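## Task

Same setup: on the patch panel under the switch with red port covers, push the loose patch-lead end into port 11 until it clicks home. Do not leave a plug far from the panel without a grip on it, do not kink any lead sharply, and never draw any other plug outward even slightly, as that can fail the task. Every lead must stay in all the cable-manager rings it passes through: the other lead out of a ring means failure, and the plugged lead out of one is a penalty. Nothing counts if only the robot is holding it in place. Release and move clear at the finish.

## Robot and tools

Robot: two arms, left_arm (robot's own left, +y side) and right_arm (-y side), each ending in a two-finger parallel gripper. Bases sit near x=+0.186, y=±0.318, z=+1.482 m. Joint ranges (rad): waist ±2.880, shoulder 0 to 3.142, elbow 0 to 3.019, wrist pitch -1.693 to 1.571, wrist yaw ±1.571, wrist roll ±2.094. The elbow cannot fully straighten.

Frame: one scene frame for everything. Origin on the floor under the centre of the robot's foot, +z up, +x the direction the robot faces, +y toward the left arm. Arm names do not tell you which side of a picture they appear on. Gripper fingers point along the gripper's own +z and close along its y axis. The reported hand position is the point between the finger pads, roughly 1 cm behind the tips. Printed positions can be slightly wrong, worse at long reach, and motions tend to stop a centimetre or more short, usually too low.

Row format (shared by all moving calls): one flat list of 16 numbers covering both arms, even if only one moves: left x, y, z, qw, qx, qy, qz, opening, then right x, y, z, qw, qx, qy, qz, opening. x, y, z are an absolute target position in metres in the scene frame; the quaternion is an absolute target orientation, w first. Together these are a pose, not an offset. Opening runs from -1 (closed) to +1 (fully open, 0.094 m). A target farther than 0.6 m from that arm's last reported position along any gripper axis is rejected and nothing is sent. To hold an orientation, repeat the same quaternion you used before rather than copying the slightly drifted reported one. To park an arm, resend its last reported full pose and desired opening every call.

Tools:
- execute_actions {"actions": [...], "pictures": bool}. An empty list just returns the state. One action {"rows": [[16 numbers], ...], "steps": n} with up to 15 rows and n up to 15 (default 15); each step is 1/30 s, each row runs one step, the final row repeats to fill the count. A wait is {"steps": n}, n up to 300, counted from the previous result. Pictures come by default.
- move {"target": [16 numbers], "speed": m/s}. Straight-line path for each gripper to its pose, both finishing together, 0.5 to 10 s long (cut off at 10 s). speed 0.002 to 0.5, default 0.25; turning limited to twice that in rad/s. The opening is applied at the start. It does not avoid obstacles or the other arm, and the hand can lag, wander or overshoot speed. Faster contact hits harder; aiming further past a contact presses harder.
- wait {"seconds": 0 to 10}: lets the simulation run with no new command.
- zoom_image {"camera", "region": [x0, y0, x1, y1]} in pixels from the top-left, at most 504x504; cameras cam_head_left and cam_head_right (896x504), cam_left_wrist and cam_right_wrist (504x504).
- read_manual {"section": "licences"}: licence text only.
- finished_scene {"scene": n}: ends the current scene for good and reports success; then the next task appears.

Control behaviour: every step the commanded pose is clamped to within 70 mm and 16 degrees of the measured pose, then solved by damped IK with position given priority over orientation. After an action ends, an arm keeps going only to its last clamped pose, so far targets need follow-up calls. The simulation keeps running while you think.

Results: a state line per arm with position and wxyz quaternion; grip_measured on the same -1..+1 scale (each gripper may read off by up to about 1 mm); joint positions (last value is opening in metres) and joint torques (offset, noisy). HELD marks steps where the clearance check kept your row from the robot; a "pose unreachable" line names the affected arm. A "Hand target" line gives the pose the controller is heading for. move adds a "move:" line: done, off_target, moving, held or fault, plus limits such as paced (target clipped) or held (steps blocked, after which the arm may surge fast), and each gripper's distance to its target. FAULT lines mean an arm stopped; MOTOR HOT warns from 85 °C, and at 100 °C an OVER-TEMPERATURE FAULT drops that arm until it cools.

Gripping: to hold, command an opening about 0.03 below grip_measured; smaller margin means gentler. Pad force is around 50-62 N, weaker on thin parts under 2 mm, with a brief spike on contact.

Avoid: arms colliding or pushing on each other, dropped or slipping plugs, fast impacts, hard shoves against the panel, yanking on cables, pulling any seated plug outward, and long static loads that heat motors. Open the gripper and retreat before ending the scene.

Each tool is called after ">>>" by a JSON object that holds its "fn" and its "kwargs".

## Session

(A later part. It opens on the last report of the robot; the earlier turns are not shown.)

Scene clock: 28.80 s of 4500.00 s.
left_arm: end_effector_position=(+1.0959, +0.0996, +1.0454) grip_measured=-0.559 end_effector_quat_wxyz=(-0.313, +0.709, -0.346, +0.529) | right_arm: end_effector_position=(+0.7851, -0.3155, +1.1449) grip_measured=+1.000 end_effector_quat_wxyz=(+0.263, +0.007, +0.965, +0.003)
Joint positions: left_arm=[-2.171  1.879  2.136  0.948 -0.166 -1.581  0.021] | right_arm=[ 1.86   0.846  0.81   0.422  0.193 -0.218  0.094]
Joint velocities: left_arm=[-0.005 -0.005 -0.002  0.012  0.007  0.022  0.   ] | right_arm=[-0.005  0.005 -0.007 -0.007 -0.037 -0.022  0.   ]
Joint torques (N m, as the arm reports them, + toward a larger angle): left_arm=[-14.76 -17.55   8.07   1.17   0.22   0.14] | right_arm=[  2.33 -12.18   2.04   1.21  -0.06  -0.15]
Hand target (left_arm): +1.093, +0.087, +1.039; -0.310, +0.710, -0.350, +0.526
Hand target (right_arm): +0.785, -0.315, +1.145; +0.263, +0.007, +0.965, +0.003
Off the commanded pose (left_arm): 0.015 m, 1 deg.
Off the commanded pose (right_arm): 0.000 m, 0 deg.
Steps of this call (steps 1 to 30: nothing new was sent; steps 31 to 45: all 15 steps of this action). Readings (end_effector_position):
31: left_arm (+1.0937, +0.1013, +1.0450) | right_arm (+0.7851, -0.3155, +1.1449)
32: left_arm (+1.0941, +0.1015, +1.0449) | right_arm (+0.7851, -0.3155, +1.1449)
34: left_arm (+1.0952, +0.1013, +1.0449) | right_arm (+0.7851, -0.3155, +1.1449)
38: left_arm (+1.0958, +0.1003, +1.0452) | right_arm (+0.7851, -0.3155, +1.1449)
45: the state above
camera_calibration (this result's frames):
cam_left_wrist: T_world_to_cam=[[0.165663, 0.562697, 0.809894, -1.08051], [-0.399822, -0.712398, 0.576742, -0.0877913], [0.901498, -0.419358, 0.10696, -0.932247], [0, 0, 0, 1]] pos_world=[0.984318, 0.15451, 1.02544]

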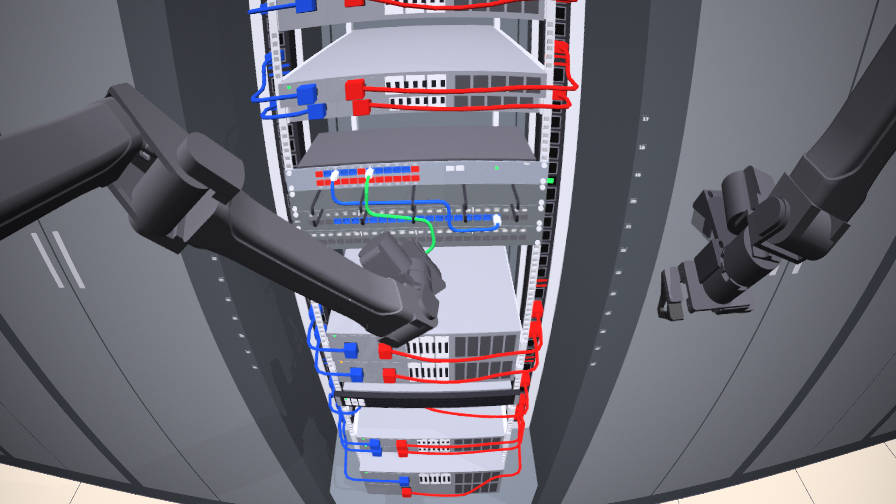

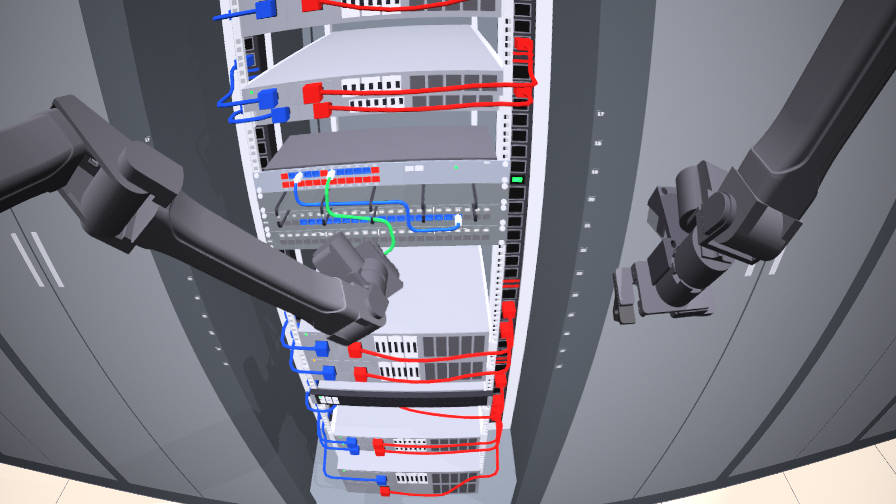

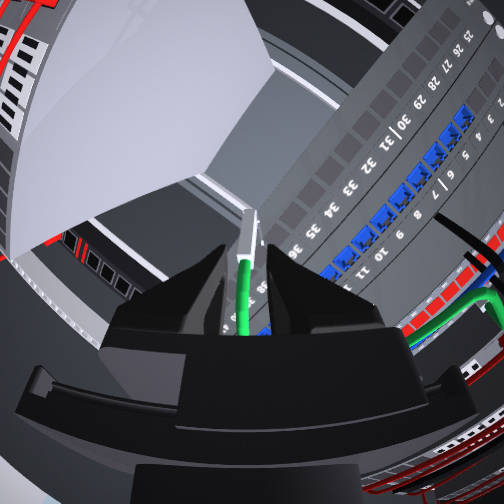

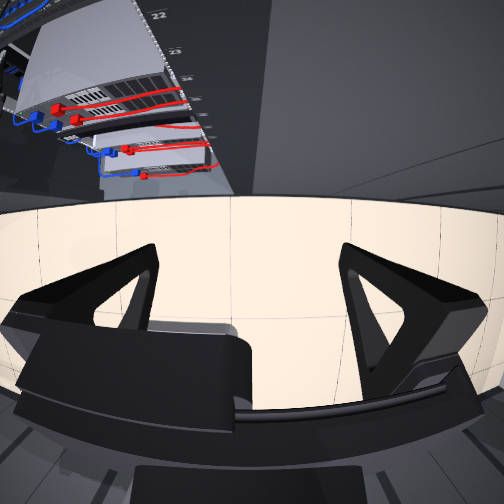

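The plug is centred between the fingers; closing the grip.

>>> {"fn": "execute_actions", "kwargs": {"actions": [{"rows":[[1.0935,0.0865,1.0385,0.3098,-0.7101,0.3497,-0.5266,-0.6,0.7851,-0.3155,1.1449,0.263,0.007,0.965,0.003,1],[1.0935,0.0865,1.0385,0.3098,-0.7101,0.3497,-0.5266,-0.65,0.7851,-0.3155,1.1449,0.263,0.007,0.965,0.003,1],[1.0935,0.0865,1.0385,0.3098,-0.7101,0.3497,-0.5266,-0.7,0.7851,-0.3155,1.1449,0.263,0.007,0.965,0.003,1],[1.0935,0.0865,1.0385,0.3098,-0.7101,0.3497,-0.5266,-0.74,0.7851,-0.3155,1.1449,0.263,0.007,0.965,0.003,1],[1.0935,0.0865,1.0385,0.3098,-0.7101,0.3497,-0.5266,-0.77,0.7851,-0.3155,1.1449,0.263,0.007,0.965,0.003,1],[1.0935,0.0865,1.0385,0.3098,-0.7101,0.3497,-0.5266,-0.8,0.7851,-0.3155,1.1449,0.263,0.007,0.965,0.003,1],[1.0935,0.0865,1.0385,0.3098,-0.7101,0.3497,-0.5266,-0.82,0.7851,-0.3155,1.1449,0.263,0.007,0.965,0.003,1],[1.0935,0.0865,1.0385,0.3098,-0.7101,0.3497,-0.5266,-0.84,0.7851,-0.3155,1.1449,0.263,0.007,0.965,0.003,1],[1.0935,0.0865,1.0385,0.3098,-0.7101,0.3497,-0.5266,-0.855,0.7851,-0.3155,1.1449,0.263,0.007,0.965,0.003,1],[1.0935,0.0865,1.0385,0.3098,-0.7101,0.3497,-0.5266,-0.87,0.7851,-0.3155,1.1449,0.263,0.007,0.965,0.003,1],[1.0935,0.0865,1.0385,0.3098,-0.7101,0.3497,-0.5266,-0.885,0.7851,-0.3155,1.1449,0.263,0.007,0.965,0.003,1],[1.0935,0.0865,1.0385,0.3098,-0.7101,0.3497,-0.5266,-0.9,0.7851,-0.3155,1.1449,0.263,0.007,0.965,0.003,1]],"steps":15}]}}

>>> {"fn": "zoom_image", "kwargs": {"camera": "cam_left_wrist", "region": [195, 190, 305, 300]}}

Scene clock: 31.57 s of 4500.00 s.
left_arm: end_effector_position=(+1.0957, +0.0994, +1.0451) grip_measured=-0.879 end_effector_quat_wxyz=(-0.313, +0.709, -0.346, +0.528) | right_arm: end_effector_position=(+0.7851, -0.3155, +1.1449) grip_measured=+1.000 end_effector_quat_wxyz=(+0.263, +0.007, +0.965, +0.003)
Joint positions: left_arm=[-2.171  1.88   2.136  0.948 -0.166 -1.58   0.006] | right_arm=[ 1.86   0.846  0.81   0.422  0.193 -0.218  0.094]
Joint velocities: left_arm=[ 0.005 -0.005 -0.002 -0.002 -0.007 -0.007 -0.   ] | right_arm=[-0.005  0.005  0.007  0.002 -0.007  0.007  0.   ]
Joint torques (N m, as the arm reports them, + toward a larger angle): left_arm=[-14.7  -17.44   8.15   1.14   0.22   0.13] | right_arm=[  2.53 -12.28   2.05   1.25  -0.05  -0.13]
Hand target (left_arm): +1.093, +0.087, +1.039; -0.310, +0.710, -0.350, +0.527
Hand target (right_arm): +0.785, -0.315, +1.145; +0.263, +0.007, +0.965, +0.003
Off the commanded pose (left_arm): 0.015 m, 1 deg.
Off the commanded pose (right_arm): 0.000 m, 0 deg.
Steps of this call (steps 1 to 68: nothing new was sent; steps 69 to 83: all 15 steps of this action). Readings (end_effector_position):
69: left_arm (+1.0959, +0.0996, +1.0454) | right_arm (+0.7851, -0.3155, +1.1449)
70: left_arm (+1.0959, +0.0996, +1.0454) | right_arm (+0.7851, -0.3155, +1.1449)
72: left_arm (+1.0959, +0.0996, +1.0454) | right_arm (+0.7851, -0.3155, +1.1449)
76: left_arm (+1.0959, +0.0996, +1.0454) | right_arm (+0.7851, -0.3155, +1.1449)
83: the state above
camera_calibration (this result's frames):
cam_left_wrist: T_world_to_cam=[[0.166116, 0.562359, 0.810036, -1.08079], [-0.39984, -0.71248, 0.576628, -0.0877008], [0.901406, -0.419672, 0.106499, -0.931512], [0, 0, 0, 1]] pos_world=[0.984142, 0.154379, 1.02526]

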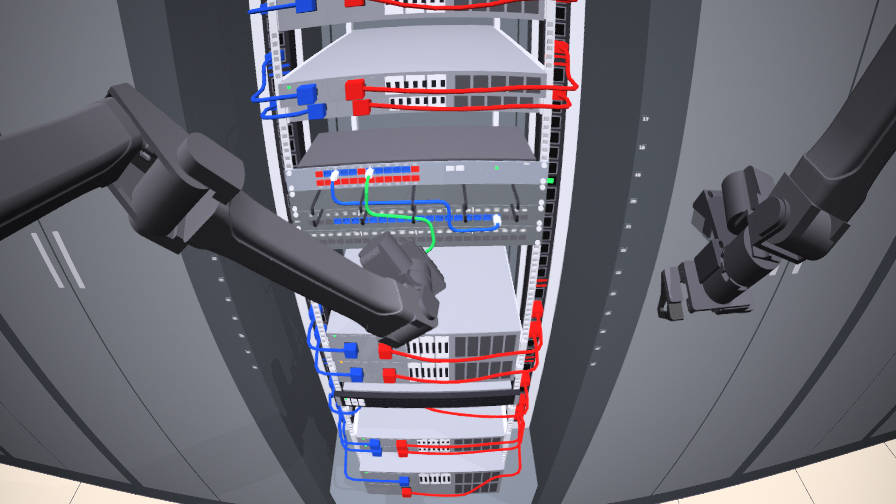

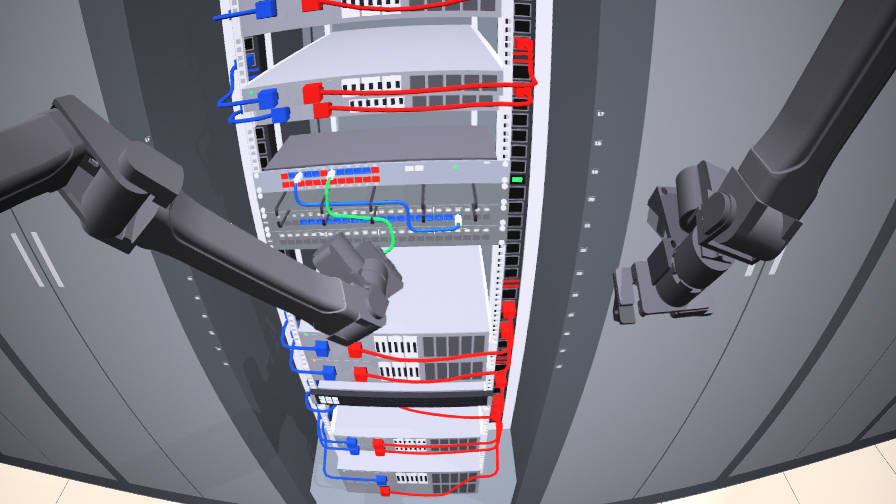

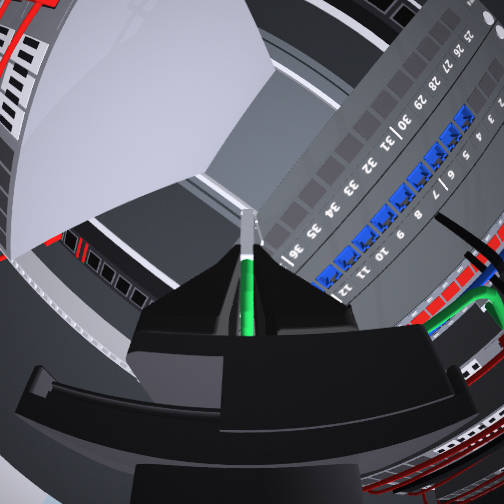

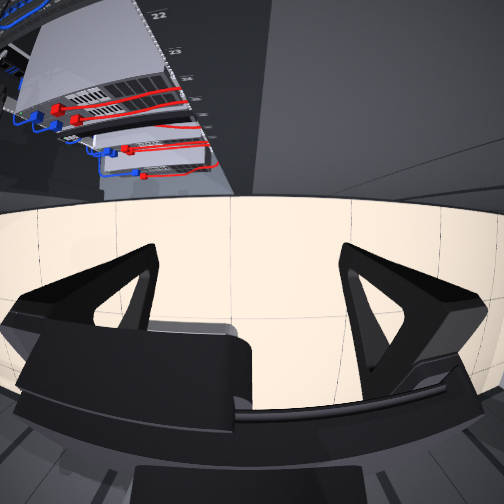

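Region (195, 190, 305, 300) of cam_left_wrist's 504x504 image, scaled by 4.582, with more detail than that image has.

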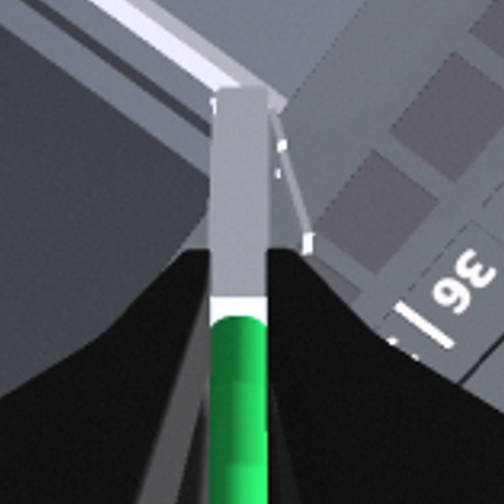

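>>> {"fn": "move", "kwargs": {"target": [1.082,0.102,1.058,0.3098,-0.7101,0.3497,-0.5266,-0.915,0.7851,-0.3155,1.1449,0.263,0.007,0.965,0.003,1], "speed": 0.05}}

>>> {"fn": "move", "kwargs": {"target": [1.084,0.115,1.105,0.4256,-0.4256,0.5647,-0.5647,-0.915,0.7851,-0.3155,1.1449,0.263,0.007,0.965,0.003,1], "speed": 0.15}}

Scene clock: 34.53 s of 4500.00 s.
left_arm: end_effector_position=(+1.0798, +0.1005, +1.0477) grip_measured=-0.879 end_effector_quat_wxyz=(-0.305, +0.713, -0.355, +0.523) | right_arm: end_effector_position=(+0.7851, -0.3155, +1.1449) grip_measured=+1.000 end_effector_quat_wxyz=(+0.263, +0.007, +0.965, +0.003)
Joint positions: left_arm=[-2.171  1.83   2.03   0.977 -0.166 -1.58   0.006] | right_arm=[ 1.86   0.846  0.81   0.422  0.193 -0.218  0.094]
Joint velocities: left_arm=[-0.005 -0.005 -0.012 -0.002  0.037  0.051  0.   ] | right_arm=[-0.005  0.005 -0.017 -0.007 -0.007 -0.051  0.   ]
Joint torques (N m, as the arm reports them, + toward a larger angle): left_arm=[-14.2  -20.16   3.87   2.41   0.25   0.12] | right_arm=[  2.67 -12.32   2.09   1.23  -0.04  -0.13]
Hand target (left_arm): +1.082, +0.102, +1.057; -0.310, +0.710, -0.350, +0.527
Hand target (right_arm): +0.785, -0.315, +1.145; +0.263, +0.007, +0.965, +0.003
Off the commanded pose (left_arm): 0.011 m, 1 deg.
Off the commanded pose (right_arm): 0.000 m, 0 deg.
move: off_target (left_arm)
camera_calibration (this result's frames):
cam_left_wrist: T_world_to_cam=[[0.193113, 0.560447, 0.805361, -1.10486], [-0.39749, -0.705754, 0.586442, -0.108329], [0.897056, -0.433372, 0.0864818, -0.889972], [0, 0, 0, 1]] pos_world=[0.968659, 0.157075, 1.03031]

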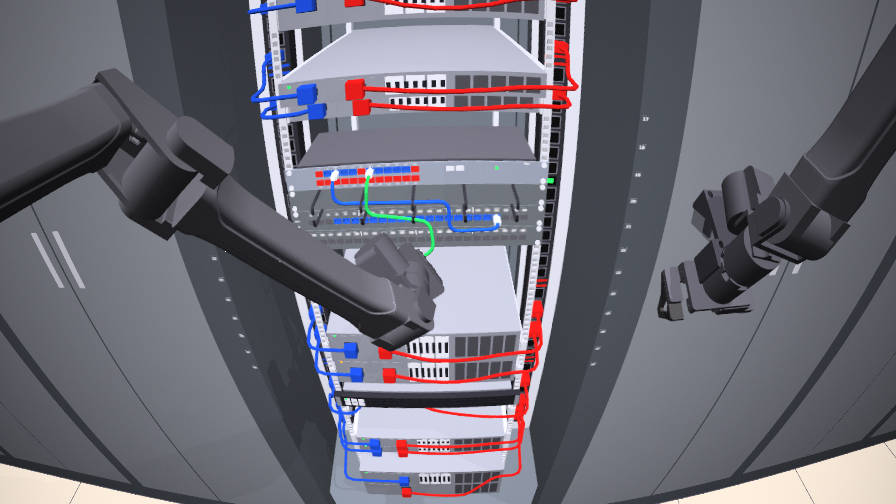

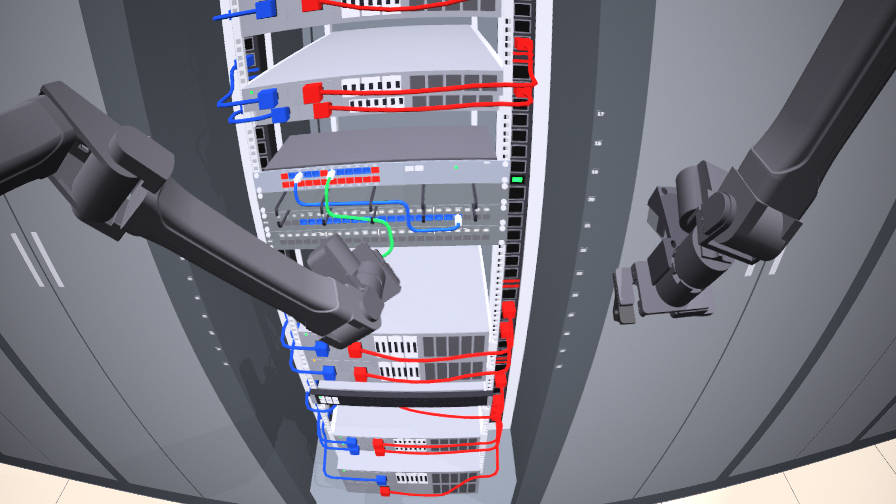

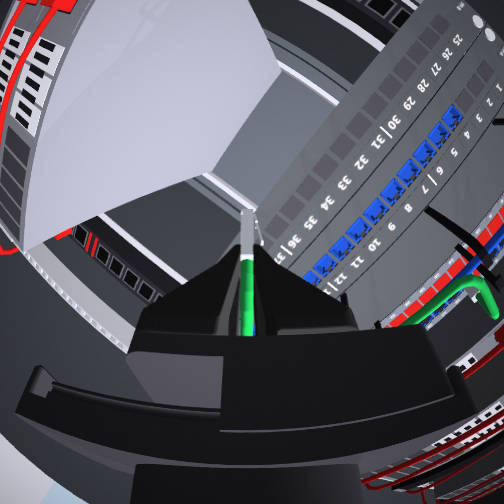

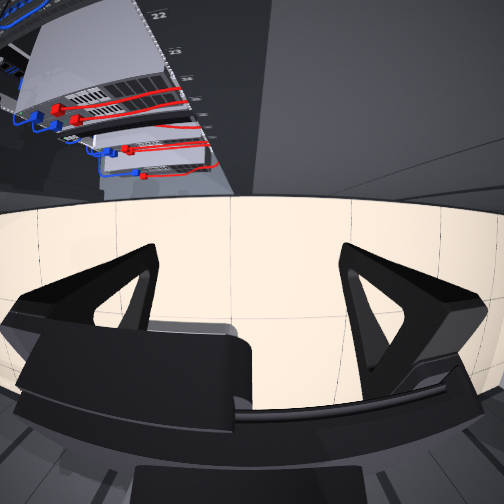

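Scene clock: 37.47 s of 4500.00 s.
left_arm: end_effector_position=(+1.0819, +0.1017, +1.1041) grip_measured=-0.879 end_effector_quat_wxyz=(-0.414, +0.432, -0.561, +0.572) | right_arm: end_effector_position=(+0.7851, -0.3155, +1.1449) grip_measured=+1.000 end_effector_quat_wxyz=(+0.263, +0.007, +0.965, +0.003)
Joint positions: left_arm=[-2.09   1.725  1.916  1.03   0.302 -1.059  0.006] | right_arm=[ 1.86   0.846  0.81   0.422  0.193 -0.218  0.094]
Joint velocities: left_arm=[ 0.005 -0.005 -0.017 -0.022  0.007  0.037 -0.   ] | right_arm=[-0.005 -0.005 -0.002 -0.012  0.022 -0.007  0.   ]
Joint torques (N m, as the arm reports them, + toward a larger angle): left_arm=[ -9.87 -21.67   3.94   1.91   0.49   0.15] | right_arm=[  2.6  -12.18   2.02   1.18  -0.06  -0.14]
Hand target (left_arm): +1.084, +0.113, +1.106; +0.423, -0.425, +0.567, -0.565
Hand target (right_arm): +0.785, -0.315, +1.145; +0.263, +0.007, +0.965, +0.003
Off the commanded pose (left_arm): 0.013 m, 2 deg.
Off the commanded pose (right_arm): 0.000 m, 0 deg.
move: off_target (left_arm)
camera_calibration (this result's frames):
cam_left_wrist: T_world_to_cam=[[0.0168362, 0.022259, 0.99961, -1.12042], [-0.790362, -0.612048, 0.0269408, 0.893593], [0.612409, -0.790508, 0.00728815, -0.464473], [0, 0, 0, 1]] pos_world=[1.00957, 0.204692, 1.0993]

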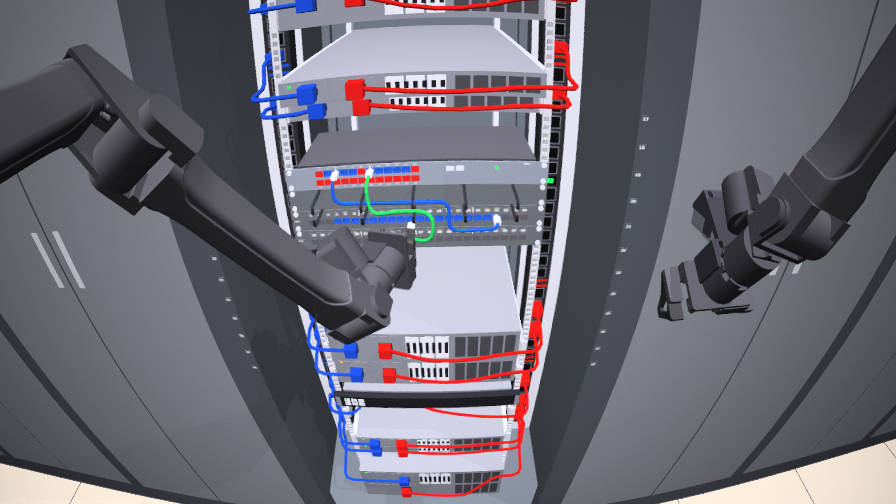

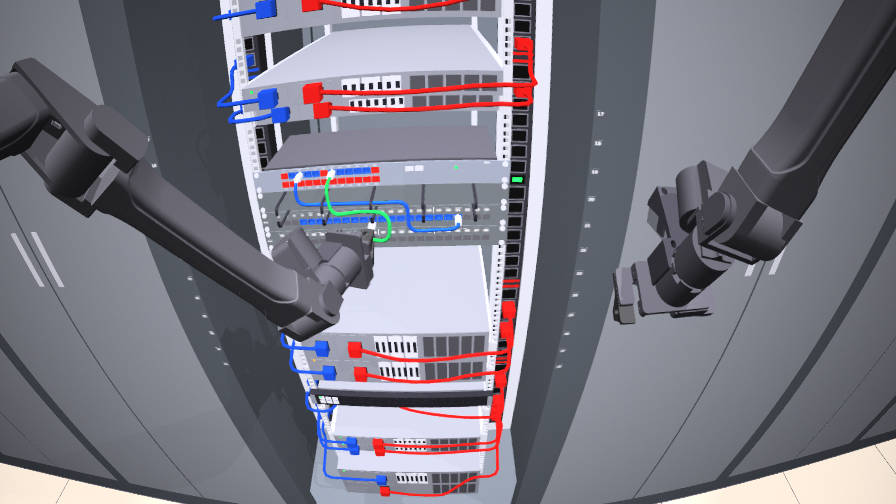

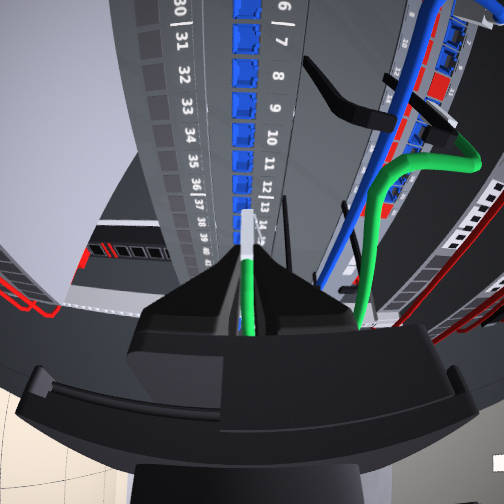

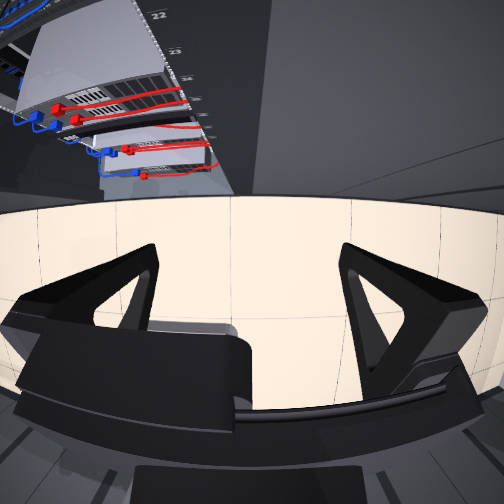

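The cable has risen toward the ring's gap, so I am checking it closely.

>>> {"fn": "zoom_image", "kwargs": {"camera": "cam_head_right", "region": [320, 180, 420, 255]}}

>>> {"fn": "zoom_image", "kwargs": {"camera": "cam_left_wrist", "region": [200, 0, 330, 260]}}

Region (320, 180, 420, 255) of cam_head_right's 896x504 image, scaled by 5.040, with more detail than that image has; it fills the top 378 rows of this view, and the rest is white.

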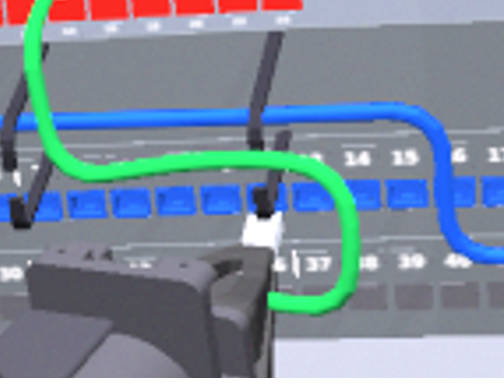

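Region (200, 0, 330, 260) of cam_left_wrist's 504x504 image, scaled by 1.938, with more detail than that image has.

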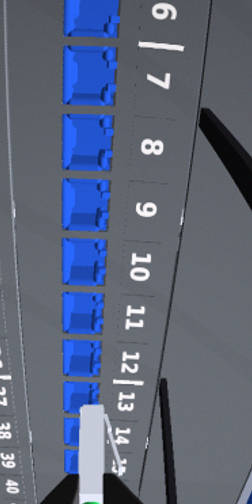

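>>> {"fn": "move", "kwargs": {"target": [1.082,0.13,1.075,0.4256,-0.4256,0.5647,-0.5647,-0.915,0.7851,-0.3155,1.1449,0.263,0.007,0.965,0.003,1], "speed": 0.05}}

>>> {"fn": "zoom_image", "kwargs": {"camera": "cam_head_right", "region": [320, 180, 420, 255]}}

Scene clock: 42.33 s of 4500.00 s.
left_arm: end_effector_position=(+1.0800, +0.1239, +1.0818) grip_measured=-0.879 end_effector_quat_wxyz=(-0.417, +0.427, -0.571, +0.564) | right_arm: end_effector_position=(+0.7851, -0.3155, +1.1449) grip_measured=+1.000 end_effector_quat_wxyz=(+0.263, +0.007, +0.965, +0.003)
Joint positions: left_arm=[-2.036  1.746  1.94   1.03   0.317 -1.085  0.006] | right_arm=[ 1.86   0.846  0.81   0.422  0.193 -0.218  0.094]
Joint velocities: left_arm=[-0.005 -0.015  0.007 -0.017  0.051  0.007 -0.   ] | right_arm=[-0.015 -0.005  0.012 -0.007 -0.022  0.007  0.   ]
Joint torques (N m, as the arm reports them, + toward a larger angle): left_arm=[ -9.21 -19.42   8.1    2.58   0.44  -0.04] | right_arm=[  2.66 -12.27   2.02   1.21  -0.05  -0.13]
Hand target (left_arm): +1.081, +0.130, +1.076; +0.425, -0.425, +0.565, -0.565
Hand target (right_arm): +0.785, -0.315, +1.145; +0.263, +0.007, +0.965, +0.003
Off the commanded pose (left_arm): 0.009 m, 1 deg.
Off the commanded pose (right_arm): 0.000 m, 0 deg.
After step 90, 0.67 s passed at rest.
move: done
camera_calibration (this result's frames):
cam_left_wrist: T_world_to_cam=[[0.0216353, -0.00345785, 0.99976, -1.10072], [-0.792608, -0.609546, 0.0150442, 0.921276], [0.609347, -0.792744, -0.0159284, -0.416939], [0, 0, 0, 1]] pos_world=[1.00809, 0.227228, 1.07995]

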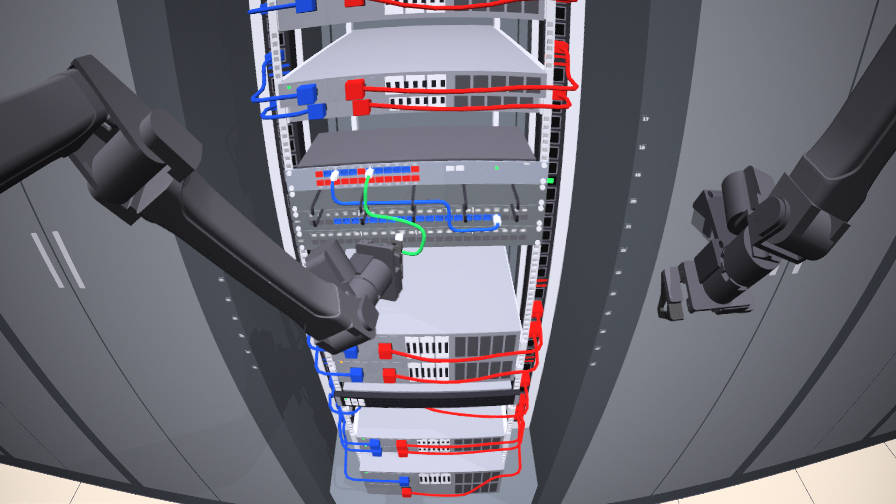

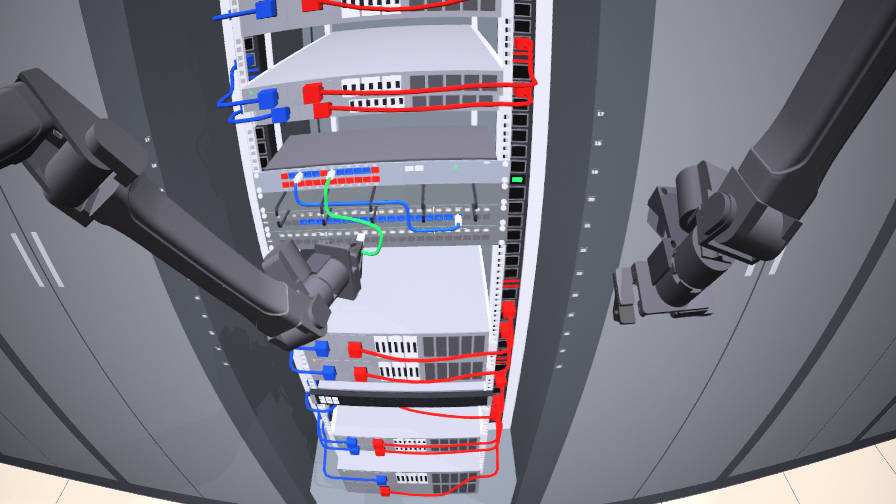

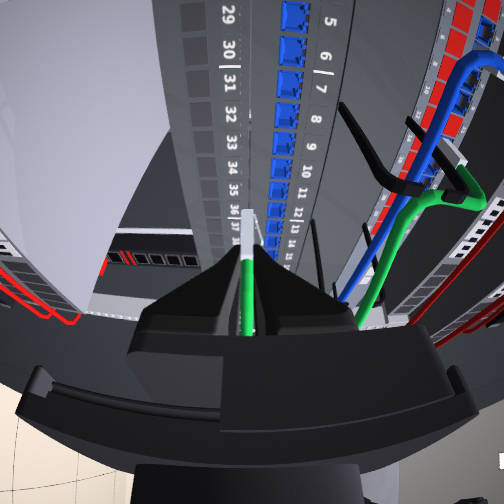

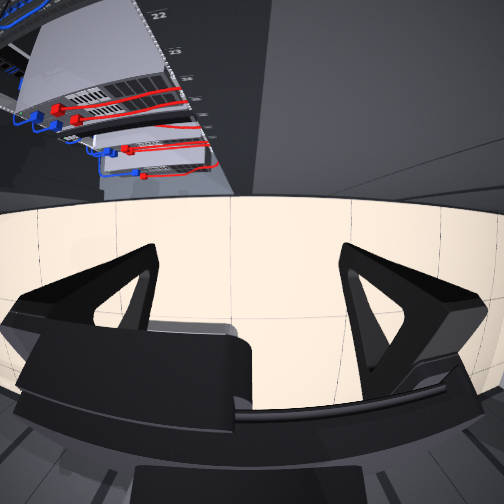

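Region (320, 180, 420, 255) of cam_head_right's 896x504 image, scaled by 5.040, with more detail than that image has; it fills the top 378 rows of this view, and the rest is white.

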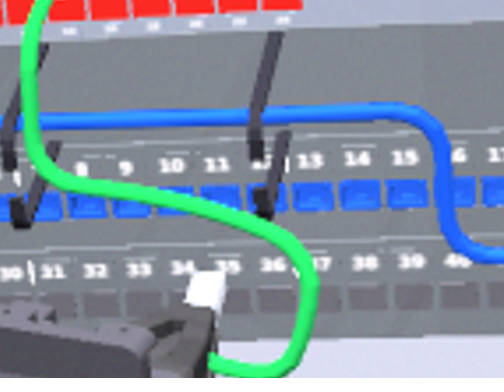

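>>> {"fn": "move", "kwargs": {"target": [1.088,0.122,1.112,0.432,-0.4256,0.560,-0.5647,-0.915,0.7851,-0.3155,1.1449,0.263,0.007,0.965,0.003,1], "speed": 0.05}}

>>> {"fn": "zoom_image", "kwargs": {"camera": "cam_head_right", "region": [320, 180, 420, 255]}}

Scene clock: 44.67 s of 4500.00 s.
left_arm: end_effector_position=(+1.0842, +0.1199, +1.0989) grip_measured=-0.879 end_effector_quat_wxyz=(-0.421, +0.430, -0.566, +0.563) | right_arm: end_effector_position=(+0.7851, -0.3155, +1.1449) grip_measured=+1.000 end_effector_quat_wxyz=(+0.263, +0.007, +0.965, +0.003)
Joint positions: left_arm=[-2.06   1.717  1.915  1.03   0.301 -1.066  0.006] | right_arm=[ 1.86   0.846  0.81   0.422  0.193 -0.218  0.094]
Joint velocities: left_arm=[ 0.005  0.005 -0.012 -0.007 -0.051  0.066 -0.001] | right_arm=[ 0.015 -0.005  0.012  0.012 -0.007 -0.051  0.   ]
Joint torques (N m, as the arm reports them, + toward a larger angle): left_arm=[-11.26 -22.74   4.     2.59   0.23   0.16] | right_arm=[  2.63 -12.05   2.07   1.25  -0.05  -0.14]
Hand target (left_arm): +1.088, +0.122, +1.112; +0.432, -0.426, +0.560, -0.565
Hand target (right_arm): +0.785, -0.315, +1.145; +0.263, +0.007, +0.965, +0.003
Off the commanded pose (left_arm): 0.014 m, 2 deg.
Off the commanded pose (right_arm): 0.000 m, 0 deg.
move: off_target (left_arm)
camera_calibration (this result's frames):
cam_left_wrist: T_world_to_cam=[[0.0174612, -0.000631865, 0.999847, -1.11389], [-0.785164, -0.619144, 0.0133208, 0.916896], [0.619041, -0.785277, -0.0113071, -0.438901], [0, 0, 0, 1]] pos_world=[1.01106, 0.222328, 1.09654]

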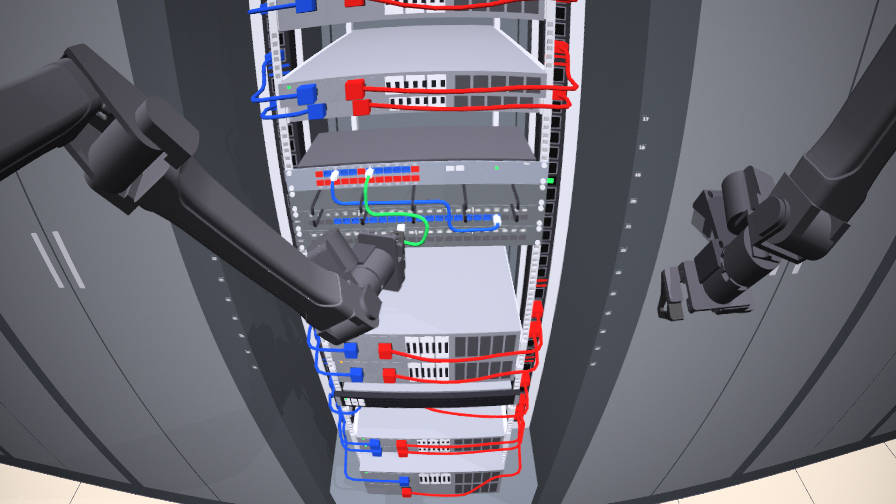

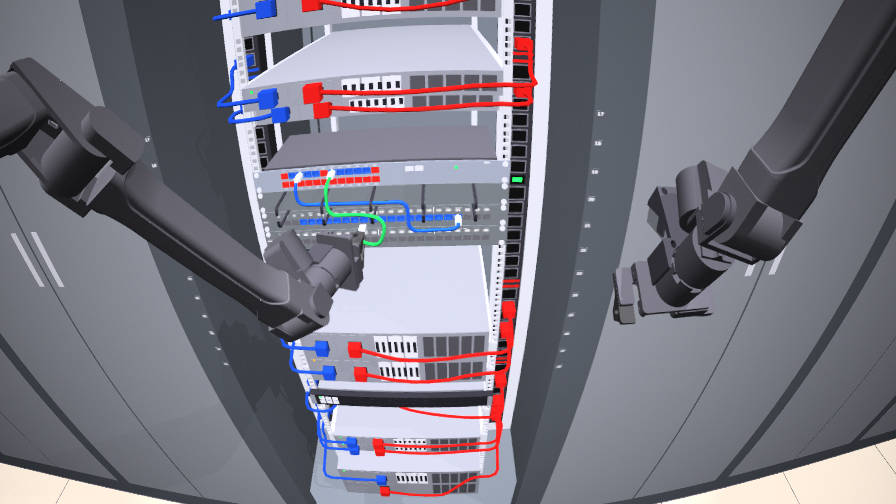

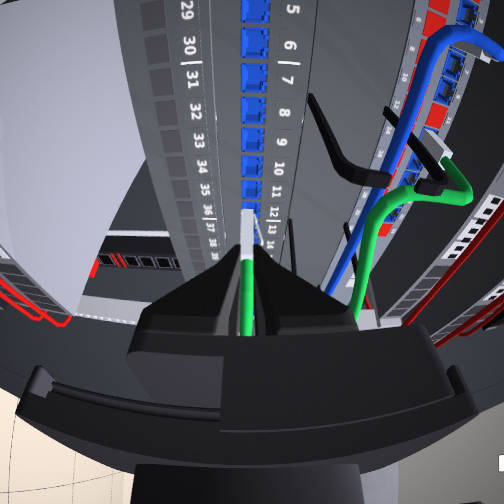

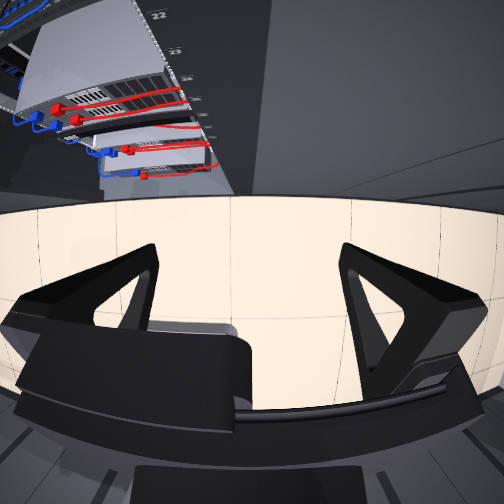

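Region (320, 180, 420, 255) of cam_head_right's 896x504 image, scaled by 5.040, with more detail than that image has; it fills the top 378 rows of this view, and the rest is white.

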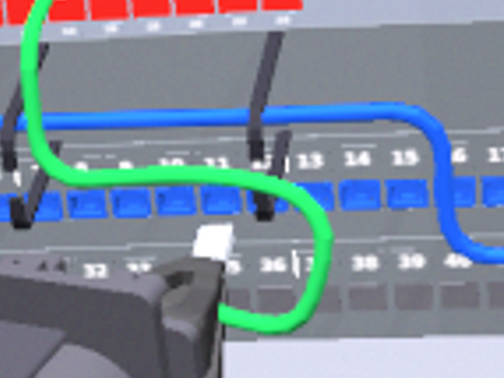

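>>> {"fn": "move", "kwargs": {"target": [1.096,0.115,1.097,0.428,-0.4256,0.563,-0.5647,-0.915,0.7851,-0.3155,1.1449,0.263,0.007,0.965,0.003,1], "speed": 0.03}}

>>> {"fn": "zoom_image", "kwargs": {"camera": "cam_head_right", "region": [320, 180, 420, 255]}}

>>> {"fn": "zoom_image", "kwargs": {"camera": "cam_left_wrist", "region": [200, 140, 320, 260]}}

Scene clock: 47.43 s of 4500.00 s.
left_arm: end_effector_position=(+1.0952, +0.1233, +1.1040) grip_measured=-0.879 end_effector_quat_wxyz=(-0.428, +0.427, -0.562, +0.564) | right_arm: end_effector_position=(+0.7851, -0.3155, +1.1449) grip_measured=+1.000 end_effector_quat_wxyz=(+0.263, +0.007, +0.965, +0.003)
Joint positions: left_arm=[-2.06   1.724  1.953  1.016  0.301 -1.065  0.006] | right_arm=[ 1.86   0.846  0.81   0.422  0.193 -0.218  0.094]
Joint velocities: left_arm=[ 0.005  0.015 -0.007 -0.012  0.037 -0.007 -0.   ] | right_arm=[ 0.005  0.024 -0.002 -0.007  0.037  0.007  0.   ]
Joint torques (N m, as the arm reports them, + toward a larger angle): left_arm=[-11.26 -19.02   8.21   1.43   0.39   0.13] | right_arm=[  2.83 -12.33   2.1    1.2   -0.06  -0.13]
Hand target (left_arm): +1.095, +0.115, +1.098; +0.428, -0.426, +0.563, -0.565
Hand target (right_arm): +0.785, -0.315, +1.145; +0.263, +0.007, +0.965, +0.003
Off the commanded pose (left_arm): 0.011 m, 0 deg.
Off the commanded pose (right_arm): 0.000 m, 0 deg.
move: off_target (left_arm)
camera_calibration (this result's frames):
cam_left_wrist: T_world_to_cam=[[0.00200018, -0.00268883, 0.999994, -1.10205], [-0.780303, -0.625401, -0.000120856, 0.937846], [0.625398, -0.780299, -0.00334902, -0.459359], [0, 0, 0, 1]] pos_world=[1.02129, 0.22513, 1.10062]

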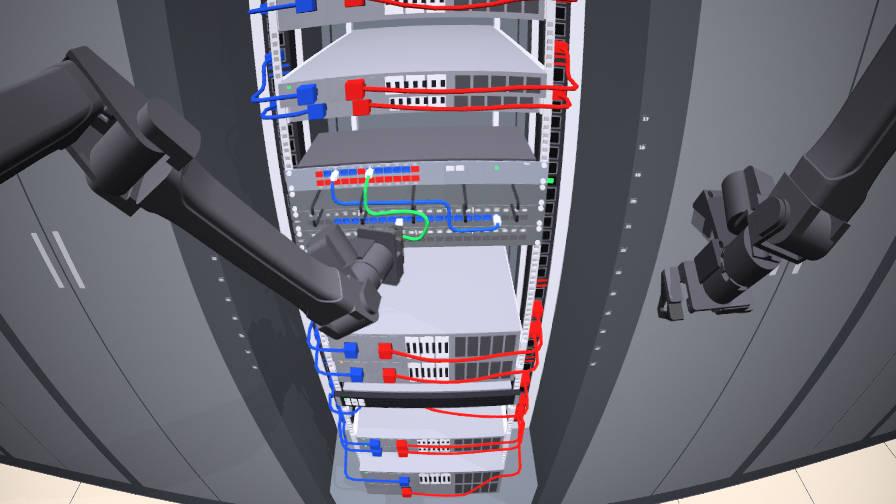

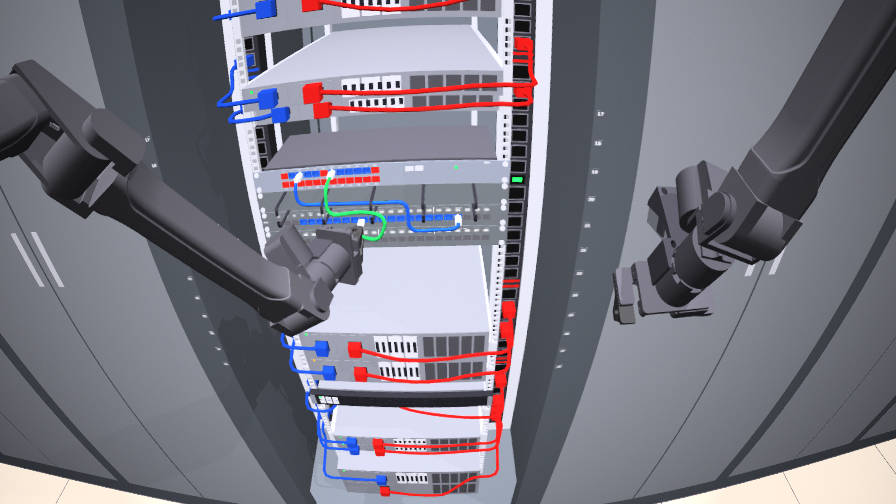

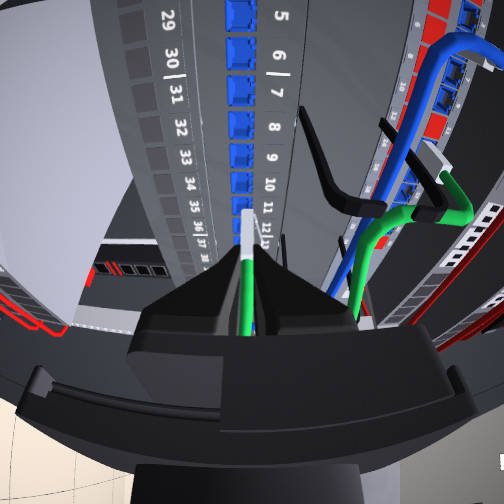

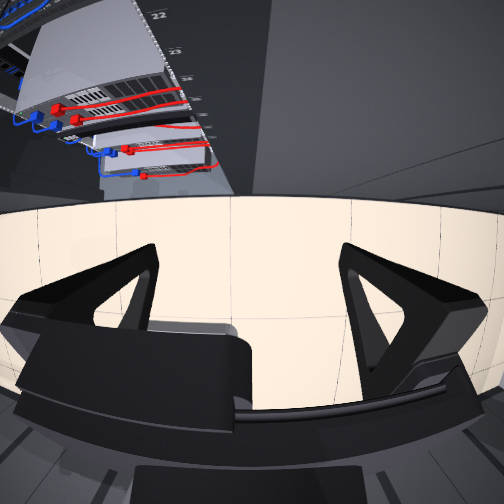

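Region (320, 180, 420, 255) of cam_head_right's 896x504 image, scaled by 5.040, with more detail than that image has; it fills the top 378 rows of this view, and the rest is white.

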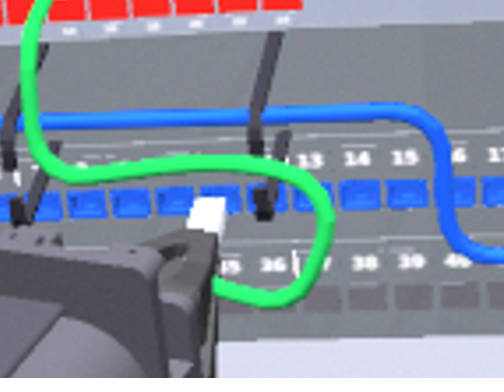

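Region (200, 140, 320, 260) of cam_left_wrist's 504x504 image, scaled by 4.200, with more detail than that image has.

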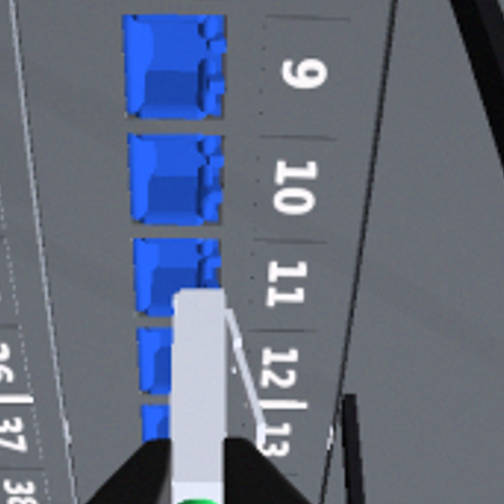

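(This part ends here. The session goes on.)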